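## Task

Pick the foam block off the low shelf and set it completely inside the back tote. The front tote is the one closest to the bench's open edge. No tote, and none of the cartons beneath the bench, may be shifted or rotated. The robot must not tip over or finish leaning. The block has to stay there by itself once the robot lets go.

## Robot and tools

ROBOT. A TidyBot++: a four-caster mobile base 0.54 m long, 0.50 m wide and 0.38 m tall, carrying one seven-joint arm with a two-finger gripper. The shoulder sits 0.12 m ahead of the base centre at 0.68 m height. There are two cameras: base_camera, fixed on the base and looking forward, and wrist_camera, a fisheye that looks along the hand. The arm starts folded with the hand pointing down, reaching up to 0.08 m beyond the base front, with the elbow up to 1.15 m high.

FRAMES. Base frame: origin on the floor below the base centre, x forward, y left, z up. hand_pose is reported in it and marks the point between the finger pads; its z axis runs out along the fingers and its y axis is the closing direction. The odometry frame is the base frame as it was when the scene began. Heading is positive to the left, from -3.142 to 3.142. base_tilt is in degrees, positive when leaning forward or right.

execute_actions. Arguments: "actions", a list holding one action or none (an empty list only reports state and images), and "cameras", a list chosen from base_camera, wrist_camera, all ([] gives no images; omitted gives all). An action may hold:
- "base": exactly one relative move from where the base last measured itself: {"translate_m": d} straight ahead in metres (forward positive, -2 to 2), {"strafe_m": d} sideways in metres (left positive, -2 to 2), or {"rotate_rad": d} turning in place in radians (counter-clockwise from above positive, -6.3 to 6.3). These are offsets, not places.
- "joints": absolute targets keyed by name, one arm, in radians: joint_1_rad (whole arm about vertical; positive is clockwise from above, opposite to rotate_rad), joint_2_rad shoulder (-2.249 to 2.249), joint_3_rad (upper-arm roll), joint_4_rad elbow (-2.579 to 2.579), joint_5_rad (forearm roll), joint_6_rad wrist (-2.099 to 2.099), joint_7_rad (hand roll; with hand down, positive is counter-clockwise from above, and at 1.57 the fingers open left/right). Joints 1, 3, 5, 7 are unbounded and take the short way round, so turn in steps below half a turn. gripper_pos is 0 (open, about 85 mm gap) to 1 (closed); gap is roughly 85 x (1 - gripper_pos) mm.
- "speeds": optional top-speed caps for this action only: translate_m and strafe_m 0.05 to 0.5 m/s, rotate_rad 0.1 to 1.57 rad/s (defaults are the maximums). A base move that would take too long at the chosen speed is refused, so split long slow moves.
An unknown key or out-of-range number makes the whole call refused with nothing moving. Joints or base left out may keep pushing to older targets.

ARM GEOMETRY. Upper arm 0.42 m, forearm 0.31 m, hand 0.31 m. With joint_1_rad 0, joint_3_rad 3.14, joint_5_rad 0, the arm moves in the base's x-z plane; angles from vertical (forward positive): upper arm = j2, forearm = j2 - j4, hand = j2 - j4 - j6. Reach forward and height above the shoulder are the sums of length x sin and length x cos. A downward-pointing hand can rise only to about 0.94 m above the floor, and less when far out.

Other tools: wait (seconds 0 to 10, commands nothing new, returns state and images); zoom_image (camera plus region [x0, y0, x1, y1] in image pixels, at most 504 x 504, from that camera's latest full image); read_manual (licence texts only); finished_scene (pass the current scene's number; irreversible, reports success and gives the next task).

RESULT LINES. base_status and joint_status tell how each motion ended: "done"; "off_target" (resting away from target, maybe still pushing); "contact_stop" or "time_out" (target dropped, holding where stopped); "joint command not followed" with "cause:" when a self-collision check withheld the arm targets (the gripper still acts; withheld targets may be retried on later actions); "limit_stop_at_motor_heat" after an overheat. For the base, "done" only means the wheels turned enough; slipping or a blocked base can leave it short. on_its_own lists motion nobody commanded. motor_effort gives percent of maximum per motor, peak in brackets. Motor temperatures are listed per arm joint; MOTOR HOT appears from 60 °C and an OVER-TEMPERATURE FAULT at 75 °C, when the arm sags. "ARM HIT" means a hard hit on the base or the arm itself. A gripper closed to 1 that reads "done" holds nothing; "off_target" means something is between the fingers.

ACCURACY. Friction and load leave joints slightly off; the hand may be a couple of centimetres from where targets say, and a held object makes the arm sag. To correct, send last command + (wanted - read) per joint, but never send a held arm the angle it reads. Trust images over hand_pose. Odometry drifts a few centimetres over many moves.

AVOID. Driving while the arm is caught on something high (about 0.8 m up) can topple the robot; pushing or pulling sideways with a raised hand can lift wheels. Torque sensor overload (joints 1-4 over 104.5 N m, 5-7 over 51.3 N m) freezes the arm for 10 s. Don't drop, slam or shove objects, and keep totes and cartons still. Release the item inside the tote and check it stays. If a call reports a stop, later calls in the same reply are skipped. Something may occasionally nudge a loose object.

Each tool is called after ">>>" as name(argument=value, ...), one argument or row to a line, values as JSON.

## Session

>>> execute_actions(
  actions=[
    {"joints":{"joint_2_rad":-0.3,"joint_4_rad":-1.5,"joint_6_rad":-1.1}},
  ],
)

Scene clock: 2.33 s.
Motor temperatures (°C, as the motors report them): [30 30 30 35 32 35 37]
base_odometry: x=+0.000 y=+0.000 heading=+0.000 (m, m, rad; odometry frame)
base_tilt: forward=+0.0 right=-0.2 (deg)
base_status: not commanded
joint_positions: joint_1_rad=-0.035 joint_2_rad=-0.301 joint_3_rad=+3.138 joint_4_rad=-1.516 joint_5_rad=-0.042 joint_6_rad=-1.074 joint_7_rad=+1.614 gripper_pos=+0.000
joint_status: all done
motor_effort: joint_1_rad=-1(1) joint_2_rad=-9(10) joint_3_rad=+1(1) joint_4_rad=+18(17) joint_5_rad=+0(0) joint_6_rad=+7(7) joint_7_rad=-1(1) (%)
hand_pose: x=+0.5224 y=+0.0286 z=+0.9884 quat_wxyz=(-0.019, +0.910, +0.036, +0.413) (m; base frame)
pictures: base_camera, wrist_camera
Images, in order (width x height): base_camera 644x364, wrist_camera 644x476.

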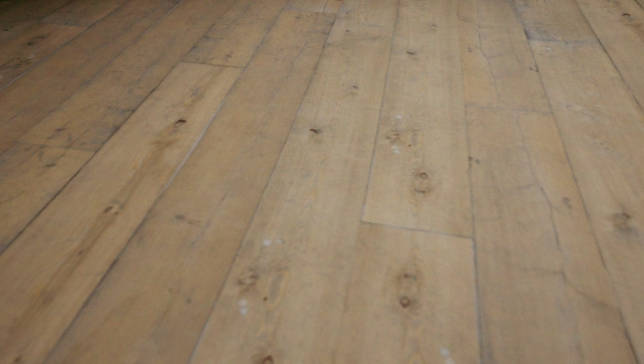

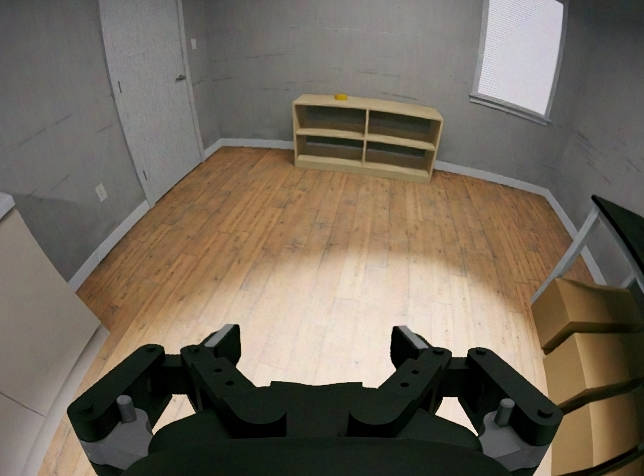

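>>> execute_actions(
  actions=[
    {"base":{"translate_m":1.95},"joints":{"joint_1_rad":0.01,"joint_5_rad":0.02,"joint_6_rad":-1.5,"joint_7_rad":1.55}},
  ],
  cameras=[],
)

>>> execute_actions(
  actions=[
    {"base":{"rotate_rad":-0.23}},
  ],
)

Scene clock: 7.80 s.
Motor temperatures (°C, as the motors report them): [30 30 30 35 32 35 37]
base_odometry: x=+1.950 y=-0.003 heading=-0.001 (m, m, rad; odometry frame)
base_tilt: forward=-0.1 right=-0.2 (deg)
base_status: done
joint_positions: joint_1_rad=+0.003 joint_2_rad=-0.298 joint_3_rad=+3.138 joint_4_rad=-1.512 joint_5_rad=-0.021 joint_6_rad=-1.502 joint_7_rad=+1.577 gripper_pos=+0.000
joint_status: all done
motor_effort: joint_1_rad=-1(1) joint_2_rad=-8(10) joint_3_rad=+1(2) joint_4_rad=+16(18) joint_5_rad=+0(0) joint_6_rad=+3(6) joint_7_rad=-1(1) (%)
hand_pose: x=+0.4185 y=+0.0081 z=+0.9104 quat_wxyz=(-0.009, +0.977, +0.005, +0.211) (m; base frame)
pictures: none
No camera images: the call's "cameras" was empty. Leave "cameras" out to get every camera's image.

Scene clock: 8.90 s.
Motor temperatures (°C, as the motors report them): [30 30 30 35 32 35 37]
base_odometry: x=+1.950 y=-0.003 heading=-0.231 (m, m, rad; odometry frame)
base_tilt: forward=+0.0 right=-0.2 (deg)
base_status: done
joint_positions: joint_1_rad=+0.006 joint_2_rad=-0.298 joint_3_rad=+3.138 joint_4_rad=-1.512 joint_5_rad=-0.020 joint_6_rad=-1.502 joint_7_rad=+1.577 gripper_pos=+0.000
joint_status: not commanded
motor_effort: joint_1_rad=-1(0) joint_2_rad=-8(8) joint_3_rad=+1(2) joint_4_rad=+16(16) joint_5_rad=+0(1) joint_6_rad=+4(4) joint_7_rad=-1(1) (%)
hand_pose: x=+0.4186 y=+0.0071 z=+0.9104 quat_wxyz=(-0.008, +0.977, +0.003, +0.211) (m; base frame)
pictures: base_camera, wrist_camera
Images, in order (width x height): base_camera 644x364, wrist_camera 644x476.

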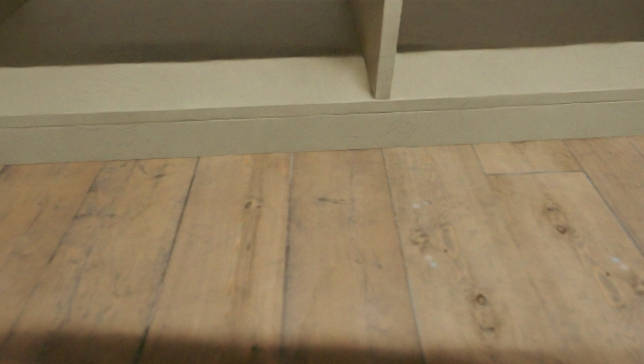

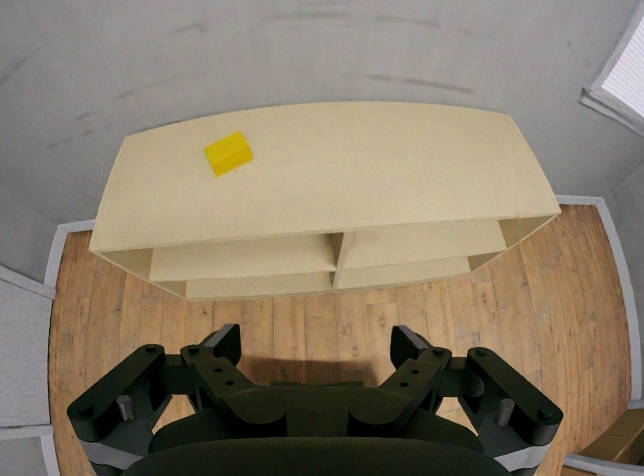

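>>> execute_actions(
  actions=[
    {"base":{"rotate_rad":0.22},"joints":{"joint_7_rad":0.2}},
  ],
  cameras=[],
)

>>> execute_actions(
  actions=[
    {"base":{"translate_m":0.24},"joints":{"joint_2_rad":0.37,"joint_4_rad":-1.4,"joint_6_rad":-1.34}},
  ],
  cameras=["wrist_camera"],
)

Scene clock: 11.57 s.
Motor temperatures (°C, as the motors report them): [30 30 30 35 32 35 37]
base_odometry: x=+1.950 y=-0.003 heading=-0.012 (m, m, rad; odometry frame)
base_tilt: forward=+0.0 right=-0.2 (deg)
base_status: done
joint_positions: joint_1_rad=+0.006 joint_2_rad=-0.298 joint_3_rad=+3.138 joint_4_rad=-1.512 joint_5_rad=-0.019 joint_6_rad=-1.502 joint_7_rad=+0.209 gripper_pos=+0.000
joint_status: all done
motor_effort: joint_1_rad=-1(0) joint_2_rad=-8(11) joint_3_rad=+0(2) joint_4_rad=+16(17) joint_5_rad=+0(0) joint_6_rad=+4(4) joint_7_rad=-1(1) (%)
hand_pose: x=+0.4186 y=+0.0069 z=+0.9104 quat_wxyz=(-0.140, +0.760, -0.615, +0.159) (m; base frame)
pictures: none
No camera images: the call's "cameras" was empty. Leave "cameras" out to get every camera's image.

Scene clock: 13.50 s.
Motor temperatures (°C, as the motors report them): [30 30 30 35 32 35 37]
base_odometry: x=+2.191 y=-0.006 heading=-0.013 (m, m, rad; odometry frame)
base_tilt: forward=+0.0 right=-0.2 (deg)
base_status: done
joint_positions: joint_1_rad=+0.006 joint_2_rad=+0.368 joint_3_rad=+3.138 joint_4_rad=-1.420 joint_5_rad=-0.019 joint_6_rad=-1.364 joint_7_rad=+0.209 gripper_pos=+0.000
joint_status: all done
motor_effort: joint_1_rad=-1(1) joint_2_rad=-29(32) joint_3_rad=+0(1) joint_4_rad=+14(16) joint_5_rad=+0(0) joint_6_rad=+1(4) joint_7_rad=-1(1) (%)
hand_pose: x=+0.5739 y=+0.0062 z=+0.6955 quat_wxyz=(-0.005, +0.775, -0.632, -0.010) (m; base frame)
pictures: wrist_camera
Images, in order (width x height): wrist_camera 644x476.

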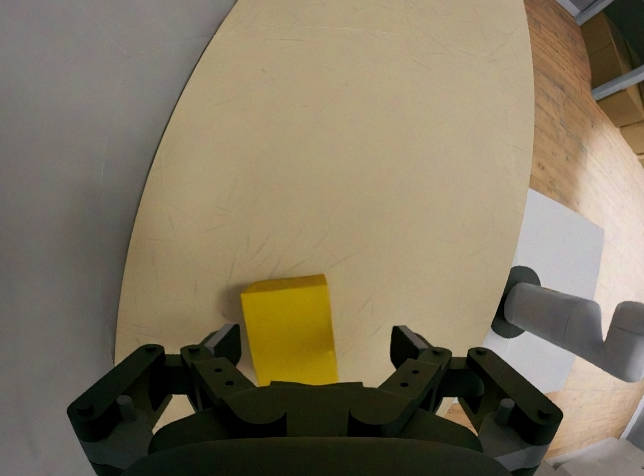

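>>> execute_actions(
  actions=[
    {"base":{"translate_m":0.016},"joints":{"joint_1_rad":-0.06,"joint_7_rad":0.28}},
  ],
  cameras=[],
)

>>> execute_actions(
  actions=[
    {"joints":{"joint_2_rad":0.42,"joint_4_rad":-1.588,"joint_6_rad":-1.13}},
  ],
  cameras=["wrist_camera"],
)

>>> execute_actions(
  actions=[
    {"joints":{"gripper_pos":1}},
  ],
  cameras=[],
)

>>> execute_actions(
  actions=[
    {"joints":{"joint_2_rad":-0.1}},
  ],
  cameras=[],
)

>>> execute_actions(
  actions=[
    {"base":{"translate_m":-1.9},"joints":{"joint_1_rad":0.01,"joint_2_rad":-0.3,"joint_4_rad":-1.3,"joint_6_rad":-1.4,"joint_7_rad":1.59}},
  ],
  cameras=[],
)

>>> execute_actions(
  actions=[
    {"base":{"rotate_rad":-1.73}},
  ],
)

Scene clock: 14.73 s.
Motor temperatures (°C, as the motors report them): [30 30 30 35 32 35 37]
base_odometry: x=+2.207 y=-0.006 heading=-0.013 (m, m, rad; odometry frame)
base_tilt: forward=+0.0 right=-0.1 (deg)
base_status: done
joint_positions: joint_1_rad=-0.060 joint_2_rad=+0.373 joint_3_rad=+3.138 joint_4_rad=-1.416 joint_5_rad=-0.019 joint_6_rad=-1.362 joint_7_rad=+0.253 gripper_pos=+0.000
joint_status: all done
motor_effort: joint_1_rad=-1(3) joint_2_rad=-30(32) joint_3_rad=+0(2) joint_4_rad=+14(15) joint_5_rad=+0(0) joint_6_rad=+0(0) joint_7_rad=-1(1) (%)
hand_pose: x=+0.5749 y=+0.0361 z=+0.6945 quat_wxyz=(-0.005, +0.809, -0.588, -0.010) (m; base frame)
pictures: none
No camera images: the call's "cameras" was empty. Leave "cameras" out to get every camera's image.

Scene clock: 15.90 s.
Motor temperatures (°C, as the motors report them): [30 30 30 35 32 35 37]
base_odometry: x=+2.207 y=-0.006 heading=-0.013 (m, m, rad; odometry frame)
base_tilt: forward=-0.1 right=-0.2 (deg)
base_status: not commanded
joint_positions: joint_1_rad=-0.060 joint_2_rad=+0.416 joint_3_rad=+3.138 joint_4_rad=-1.575 joint_5_rad=-0.019 joint_6_rad=-1.153 joint_7_rad=+0.253 gripper_pos=+0.000
joint_status: all done
motor_effort: joint_1_rad=-1(1) joint_2_rad=-30(31) joint_3_rad=+0(0) joint_4_rad=+13(14) joint_5_rad=+0(0) joint_6_rad=+1(1) joint_7_rad=+0(1) (%)
hand_pose: x=+0.5738 y=+0.0357 z=+0.6271 quat_wxyz=(-0.006, +0.807, -0.590, -0.007) (m; base frame)
pictures: wrist_camera
Images, in order (width x height): wrist_camera 644x476.

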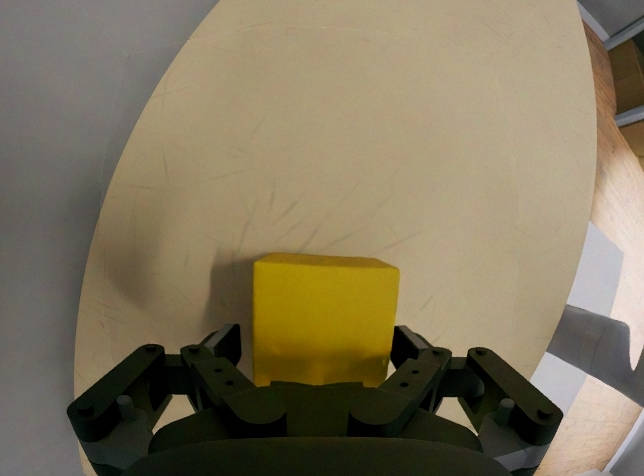

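Scene clock: 17.00 s.
Motor temperatures (°C, as the motors report them): [30 30 30 35 32 35 37]
base_odometry: x=+2.207 y=-0.006 heading=-0.013 (m, m, rad; odometry frame)
base_tilt: forward=-0.1 right=-0.2 (deg)
base_status: not commanded
joint_positions: joint_1_rad=-0.060 joint_2_rad=+0.413 joint_3_rad=+3.138 joint_4_rad=-1.576 joint_5_rad=-0.019 joint_6_rad=-1.152 joint_7_rad=+0.253 gripper_pos=+0.375
joint_status: gripper_pos off_target (ended at +0.375, target +1.000)
motor_effort: joint_1_rad=-1(1) joint_2_rad=-27(30) joint_3_rad=+0(0) joint_4_rad=+12(14) joint_5_rad=+0(0) joint_6_rad=+0(3) joint_7_rad=-1(1) (%)
hand_pose: x=+0.5739 y=+0.0357 z=+0.6282 quat_wxyz=(-0.007, +0.807, -0.590, -0.006) (m; base frame)
pictures: none
No camera images: the call's "cameras" was empty. Leave "cameras" out to get every camera's image.

Scene clock: 18.73 s.
Motor temperatures (°C, as the motors report them): [30 30 30 35 32 35 37]
base_odometry: x=+2.207 y=-0.006 heading=-0.013 (m, m, rad; odometry frame)
base_tilt: forward=+0.0 right=-0.2 (deg)
base_status: not commanded
joint_positions: joint_1_rad=-0.060 joint_2_rad=-0.097 joint_3_rad=+3.138 joint_4_rad=-1.578 joint_5_rad=-0.019 joint_6_rad=-1.152 joint_7_rad=+0.253 gripper_pos=+0.375
joint_status: all done
motor_effort: joint_1_rad=-1(1) joint_2_rad=-16(32) joint_3_rad=+0(0) joint_4_rad=+17(18) joint_5_rad=+0(0) joint_6_rad=+4(5) joint_7_rad=-1(1) (%)
hand_pose: x=+0.5414 y=+0.0338 z=+0.8567 quat_wxyz=(-0.167, +0.783, -0.569, +0.188) (m; base frame)
pictures: none
No camera images: the call's "cameras" was empty. Leave "cameras" out to get every camera's image.

Scene clock: 24.13 s.
Motor temperatures (°C, as the motors report them): [30 30 30 35 32 35 37]
base_odometry: x=+0.307 y=+0.018 heading=-0.013 (m, m, rad; odometry frame)
base_tilt: forward=-0.1 right=-0.2 (deg)
base_status: done
joint_positions: joint_1_rad=-0.001 joint_2_rad=-0.299 joint_3_rad=+3.138 joint_4_rad=-1.318 joint_5_rad=-0.018 joint_6_rad=-1.380 joint_7_rad=+1.574 gripper_pos=+0.375
joint_status: all done
motor_effort: joint_1_rad=-1(1) joint_2_rad=-8(21) joint_3_rad=+1(4) joint_4_rad=+16(19) joint_5_rad=+0(2) joint_6_rad=+6(7) joint_7_rad=-2(0) (%)
hand_pose: x=+0.4731 y=+0.0089 z=+1.0196 quat_wxyz=(-0.009, +0.932, +0.005, +0.363) (m; base frame)
pictures: none
No camera images: the call's "cameras" was empty. Leave "cameras" out to get every camera's image.

Scene clock: 26.57 s.
Motor temperatures (°C, as the motors report them): [30 30 30 35 32 35 37]
base_odometry: x=+0.307 y=+0.018 heading=-1.742 (m, m, rad; odometry frame)
base_tilt: forward=-0.1 right=-0.2 (deg)
base_status: done
joint_positions: joint_1_rad=+0.004 joint_2_rad=-0.299 joint_3_rad=+3.138 joint_4_rad=-1.318 joint_5_rad=-0.018 joint_6_rad=-1.380 joint_7_rad=+1.574 gripper_pos=+0.375
joint_status: not commanded
motor_effort: joint_1_rad=-1(1) joint_2_rad=-8(11) joint_3_rad=+0(3) joint_4_rad=+16(17) joint_5_rad=+0(2) joint_6_rad=+7(7) joint_7_rad=-1(1) (%)
hand_pose: x=+0.4732 y=+0.0071 z=+1.0196 quat_wxyz=(-0.008, +0.932, +0.003, +0.363) (m; base frame)
pictures: base_camera, wrist_camera
Images, in order (width x height): base_camera 644x364, wrist_camera 644x476.

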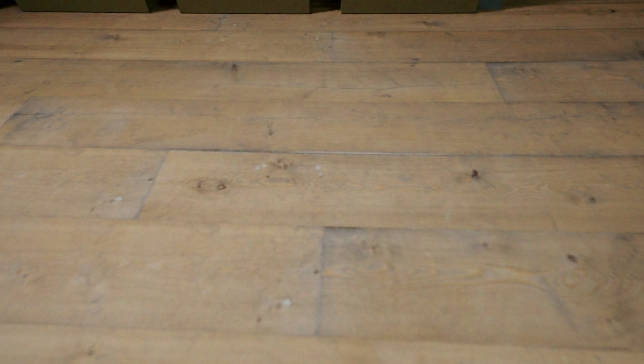

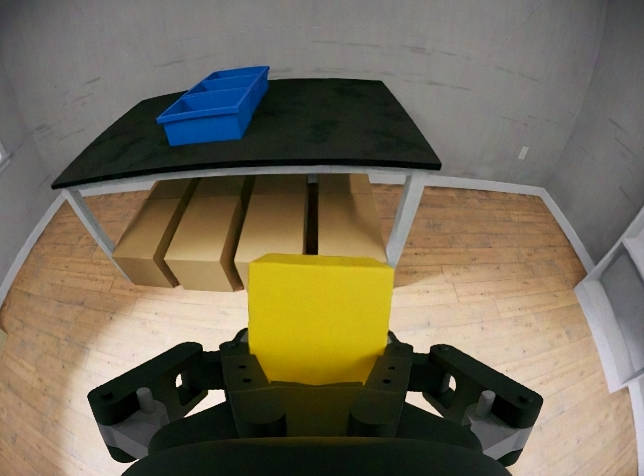

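>>> execute_actions(
  actions=[
    {"base":{"strafe_m":0.36}},
  ],
  cameras=[],
)

>>> execute_actions(
  actions=[
    {"base":{"translate_m":0.65}},
  ],
)

Scene clock: 28.80 s.
Motor temperatures (°C, as the motors report them): [30 30 30 35 32 35 37]
base_odometry: x=+0.661 y=-0.044 heading=-1.743 (m, m, rad; odometry frame)
base_tilt: forward=+0.0 right=-0.1 (deg)
base_status: done
joint_positions: joint_1_rad=+0.004 joint_2_rad=-0.299 joint_3_rad=+3.137 joint_4_rad=-1.318 joint_5_rad=-0.017 joint_6_rad=-1.380 joint_7_rad=+1.574 gripper_pos=+0.375
joint_status: not commanded
motor_effort: joint_1_rad=+0(0) joint_2_rad=-8(9) joint_3_rad=+1(3) joint_4_rad=+16(17) joint_5_rad=+1(1) joint_6_rad=+6(7) joint_7_rad=-1(1) (%)
hand_pose: x=+0.4732 y=+0.0069 z=+1.0196 quat_wxyz=(-0.007, +0.932, +0.003, +0.363) (m; base frame)
pictures: none
No camera images: the call's "cameras" was empty. Leave "cameras" out to get every camera's image.

Scene clock: 31.47 s.
Motor temperatures (°C, as the motors report them): [30 30 30 35 32 35 37]
base_odometry: x=+0.550 y=-0.684 heading=-1.743 (m, m, rad; odometry frame)
base_tilt: forward=+0.0 right=-0.2 (deg)
base_status: done
joint_positions: joint_1_rad=+0.004 joint_2_rad=-0.296 joint_3_rad=+3.137 joint_4_rad=-1.317 joint_5_rad=-0.017 joint_6_rad=-1.381 joint_7_rad=+1.574 gripper_pos=+0.375
joint_status: not commanded
motor_effort: joint_1_rad=-1(1) joint_2_rad=-8(11) joint_3_rad=+1(2) joint_4_rad=+16(17) joint_5_rad=+1(0) joint_6_rad=+7(6) joint_7_rad=-1(1) (%)
hand_pose: x=+0.4739 y=+0.0069 z=+1.0187 quat_wxyz=(-0.007, +0.932, +0.003, +0.361) (m; base frame)
pictures: base_camera, wrist_camera
Images, in order (width x height): base_camera 644x364, wrist_camera 644x476.

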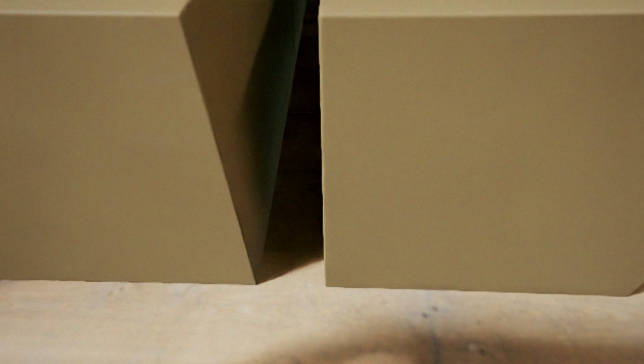

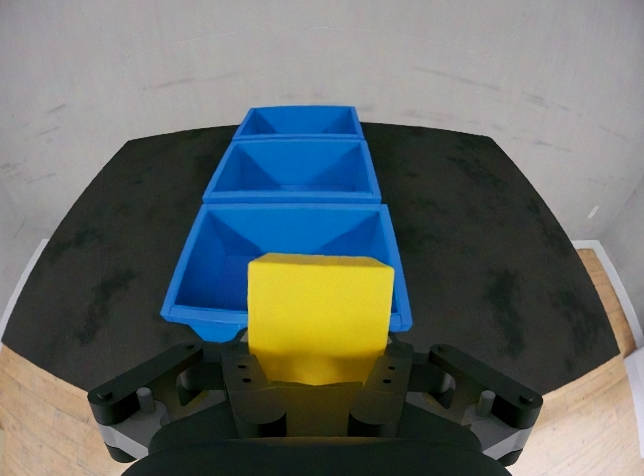

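>>> execute_actions(
  actions=[
    {"base":{"translate_m":0.125},"speeds":{"translate_m":0.2},"joints":{"joint_2_rad":0.64,"joint_4_rad":-0.44,"joint_6_rad":-0.98}},
  ],
)

>>> execute_actions(
  actions=[
    {"joints":{"joint_2_rad":0.8}},
  ],
  cameras=["wrist_camera"],
)

Scene clock: 34.37 s.
Motor temperatures (°C, as the motors report them): [30 30 30 35 32 35 37]
base_odometry: x=+0.529 y=-0.808 heading=-1.743 (m, m, rad; odometry frame)
base_tilt: forward=-0.1 right=-0.2 (deg)
base_status: done
joint_positions: joint_1_rad=+0.004 joint_2_rad=+0.645 joint_3_rad=+3.137 joint_4_rad=-0.463 joint_5_rad=-0.017 joint_6_rad=-1.007 joint_7_rad=+1.574 gripper_pos=+0.375
joint_status: all done
motor_effort: joint_1_rad=-1(0) joint_2_rad=-42(43) joint_3_rad=+0(2) joint_4_rad=+18(19) joint_5_rad=+0(0) joint_6_rad=+8(7) joint_7_rad=-1(1) (%)
hand_pose: x=+0.9194 y=+0.0043 z=+0.9979 quat_wxyz=(-0.009, +0.871, +0.000, +0.491) (m; base frame)
pictures: base_camera, wrist_camera
Images, in order (width x height): base_camera 644x364, wrist_camera 644x476.

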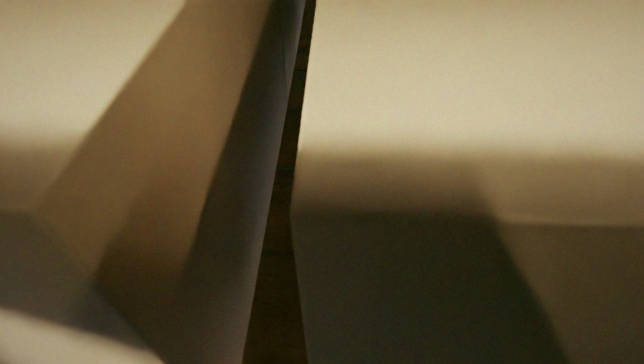

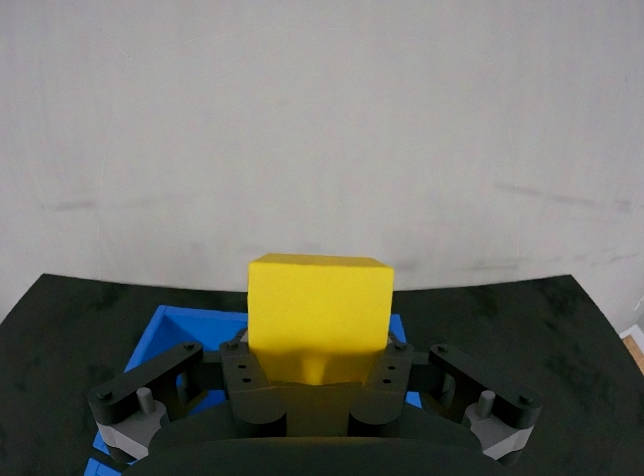

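Scene clock: 35.93 s.
Motor temperatures (°C, as the motors report them): [30 30 30 35 32 35 37]
base_odometry: x=+0.529 y=-0.807 heading=-1.743 (m, m, rad; odometry frame)
base_tilt: forward=+0.0 right=-0.2 (deg)
base_status: not commanded
joint_positions: joint_1_rad=+0.004 joint_2_rad=+0.807 joint_3_rad=+3.137 joint_4_rad=-0.452 joint_5_rad=-0.017 joint_6_rad=-1.004 joint_7_rad=+1.574 gripper_pos=+0.375
joint_status: all done
motor_effort: joint_1_rad=-1(1) joint_2_rad=-47(53) joint_3_rad=+0(0) joint_4_rad=+19(21) joint_5_rad=+0(0) joint_6_rad=+6(9) joint_7_rad=-1(1) (%)
hand_pose: x=+0.9618 y=+0.0041 z=+0.8704 quat_wxyz=(-0.009, +0.905, -0.001, +0.425) (m; base frame)
pictures: wrist_camera
Images, in order (width x height): wrist_camera 644x476.

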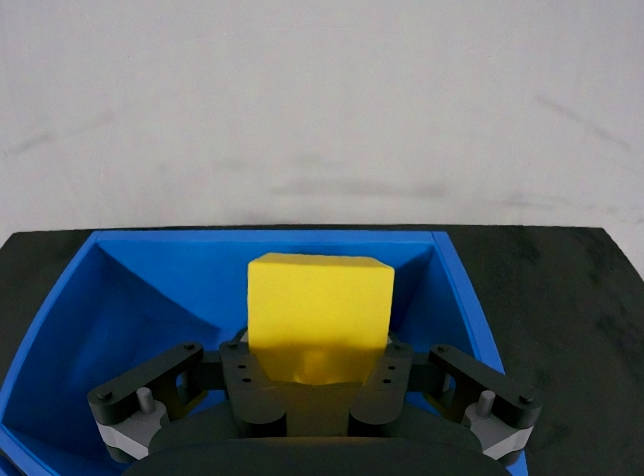

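Shift left a bit, tilt down slightly.

>>> execute_actions(
  actions=[
    {"joints":{"joint_1_rad":-0.035,"joint_6_rad":-1.12}},
  ],
  cameras=["wrist_camera"],
)

>>> execute_actions(
  actions=[
    {"joints":{"gripper_pos":0.1}},
  ],
  cameras=[],
)

>>> execute_actions(
  actions=[
    {"joints":{"joint_2_rad":0.6}},
  ],
  cameras=[],
)

>>> execute_actions(
  actions=[
    {"joints":{"joint_2_rad":0.45,"joint_6_rad":-1.55}},
  ],
  cameras=["wrist_camera"],
)

Scene clock: 36.97 s.
Motor temperatures (°C, as the motors report them): [30 30 30 35 32 35 37]
base_odometry: x=+0.529 y=-0.807 heading=-1.743 (m, m, rad; odometry frame)
base_tilt: forward=+0.0 right=-0.2 (deg)
base_status: not commanded
joint_positions: joint_1_rad=-0.035 joint_2_rad=+0.807 joint_3_rad=+3.137 joint_4_rad=-0.452 joint_5_rad=-0.017 joint_6_rad=-1.107 joint_7_rad=+1.574 gripper_pos=+0.375
joint_status: all done
motor_effort: joint_1_rad=+0(4) joint_2_rad=-47(47) joint_3_rad=+0(1) joint_4_rad=+18(19) joint_5_rad=+1(0) joint_6_rad=+6(8) joint_7_rad=-1(1) (%)
hand_pose: x=+0.9393 y=+0.0369 z=+0.8469 quat_wxyz=(-0.017, +0.926, +0.018, +0.378) (m; base frame)
pictures: wrist_camera
Images, in order (width x height): wrist_camera 644x476.

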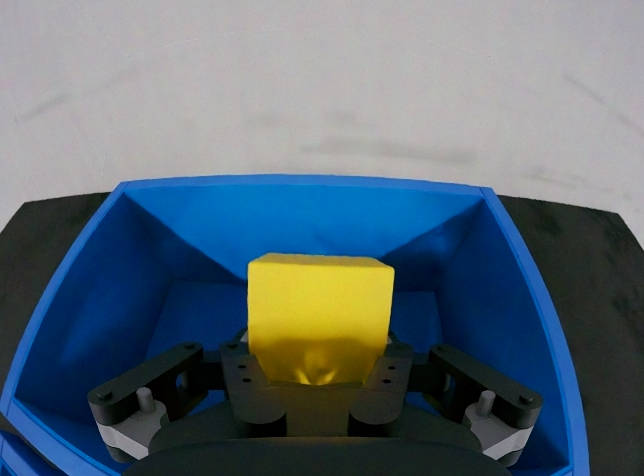

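Scene clock: 38.00 s.
Motor temperatures (°C, as the motors report them): [30 30 30 35 32 35 37]
base_odometry: x=+0.529 y=-0.807 heading=-1.743 (m, m, rad; odometry frame)
base_tilt: forward=-0.1 right=-0.2 (deg)
base_status: not commanded
joint_positions: joint_1_rad=-0.035 joint_2_rad=+0.807 joint_3_rad=+3.137 joint_4_rad=-0.452 joint_5_rad=-0.017 joint_6_rad=-1.107 joint_7_rad=+1.574 gripper_pos=+0.100
joint_status: all done
motor_effort: joint_1_rad=-1(0) joint_2_rad=-45(47) joint_3_rad=+0(0) joint_4_rad=+18(18) joint_5_rad=+0(0) joint_6_rad=+7(7) joint_7_rad=-1(1) (%)
hand_pose: x=+0.9393 y=+0.0369 z=+0.8469 quat_wxyz=(-0.017, +0.926, +0.018, +0.378) (m; base frame)
pictures: none
No camera images: the call's "cameras" was empty. Leave "cameras" out to get every camera's image.

Scene clock: 39.67 s.
Motor temperatures (°C, as the motors report them): [30 30 30 35 32 35 37]
base_odometry: x=+0.529 y=-0.807 heading=-1.743 (m, m, rad; odometry frame)
base_tilt: forward=+0.0 right=-0.2 (deg)
base_status: not commanded
joint_positions: joint_1_rad=-0.035 joint_2_rad=+0.597 joint_3_rad=+3.137 joint_4_rad=-0.444 joint_5_rad=-0.017 joint_6_rad=-1.107 joint_7_rad=+1.574 gripper_pos=+0.100
joint_status: all done
motor_effort: joint_1_rad=-1(1) joint_2_rad=-40(49) joint_3_rad=+0(0) joint_4_rad=+17(19) joint_5_rad=+0(0) joint_6_rad=+7(8) joint_7_rad=-1(1) (%)
hand_pose: x=+0.8868 y=+0.0350 z=+1.0193 quat_wxyz=(-0.018, +0.879, +0.018, +0.477) (m; base frame)
pictures: none
No camera images: the call's "cameras" was empty. Leave "cameras" out to get every camera's image.

Scene clock: 41.10 s.
Motor temperatures (°C, as the motors report them): [30 30 30 35 32 35 37]
base_odometry: x=+0.529 y=-0.807 heading=-1.743 (m, m, rad; odometry frame)
base_tilt: forward=-0.1 right=-0.2 (deg)
base_status: not commanded
joint_positions: joint_1_rad=-0.035 joint_2_rad=+0.444 joint_3_rad=+3.137 joint_4_rad=-0.444 joint_5_rad=-0.017 joint_6_rad=-1.535 joint_7_rad=+1.574 gripper_pos=+0.100
joint_status: all done
motor_effort: joint_1_rad=+0(1) joint_2_rad=-32(42) joint_3_rad=+0(0) joint_4_rad=+15(17) joint_5_rad=+0(0) joint_6_rad=+6(8) joint_7_rad=-1(1) (%)
hand_pose: x=+0.7479 y=+0.0306 z=+1.0258 quat_wxyz=(-0.015, +0.936, +0.022, +0.351) (m; base frame)
pictures: wrist_camera
Images, in order (width x height): wrist_camera 644x476.

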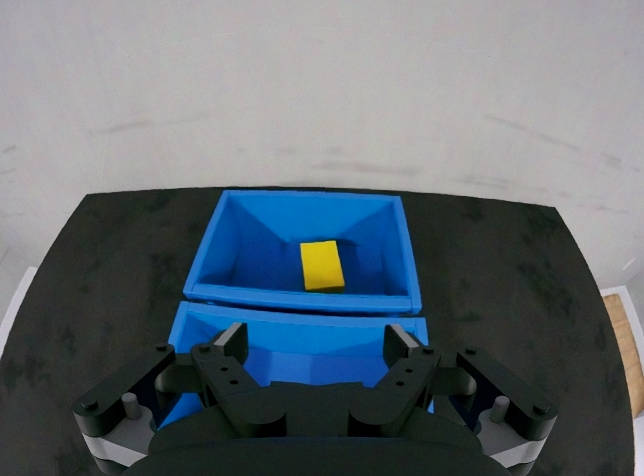

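>>> finished_scene(
  scene=2,
)

The scene is finished: the task was done.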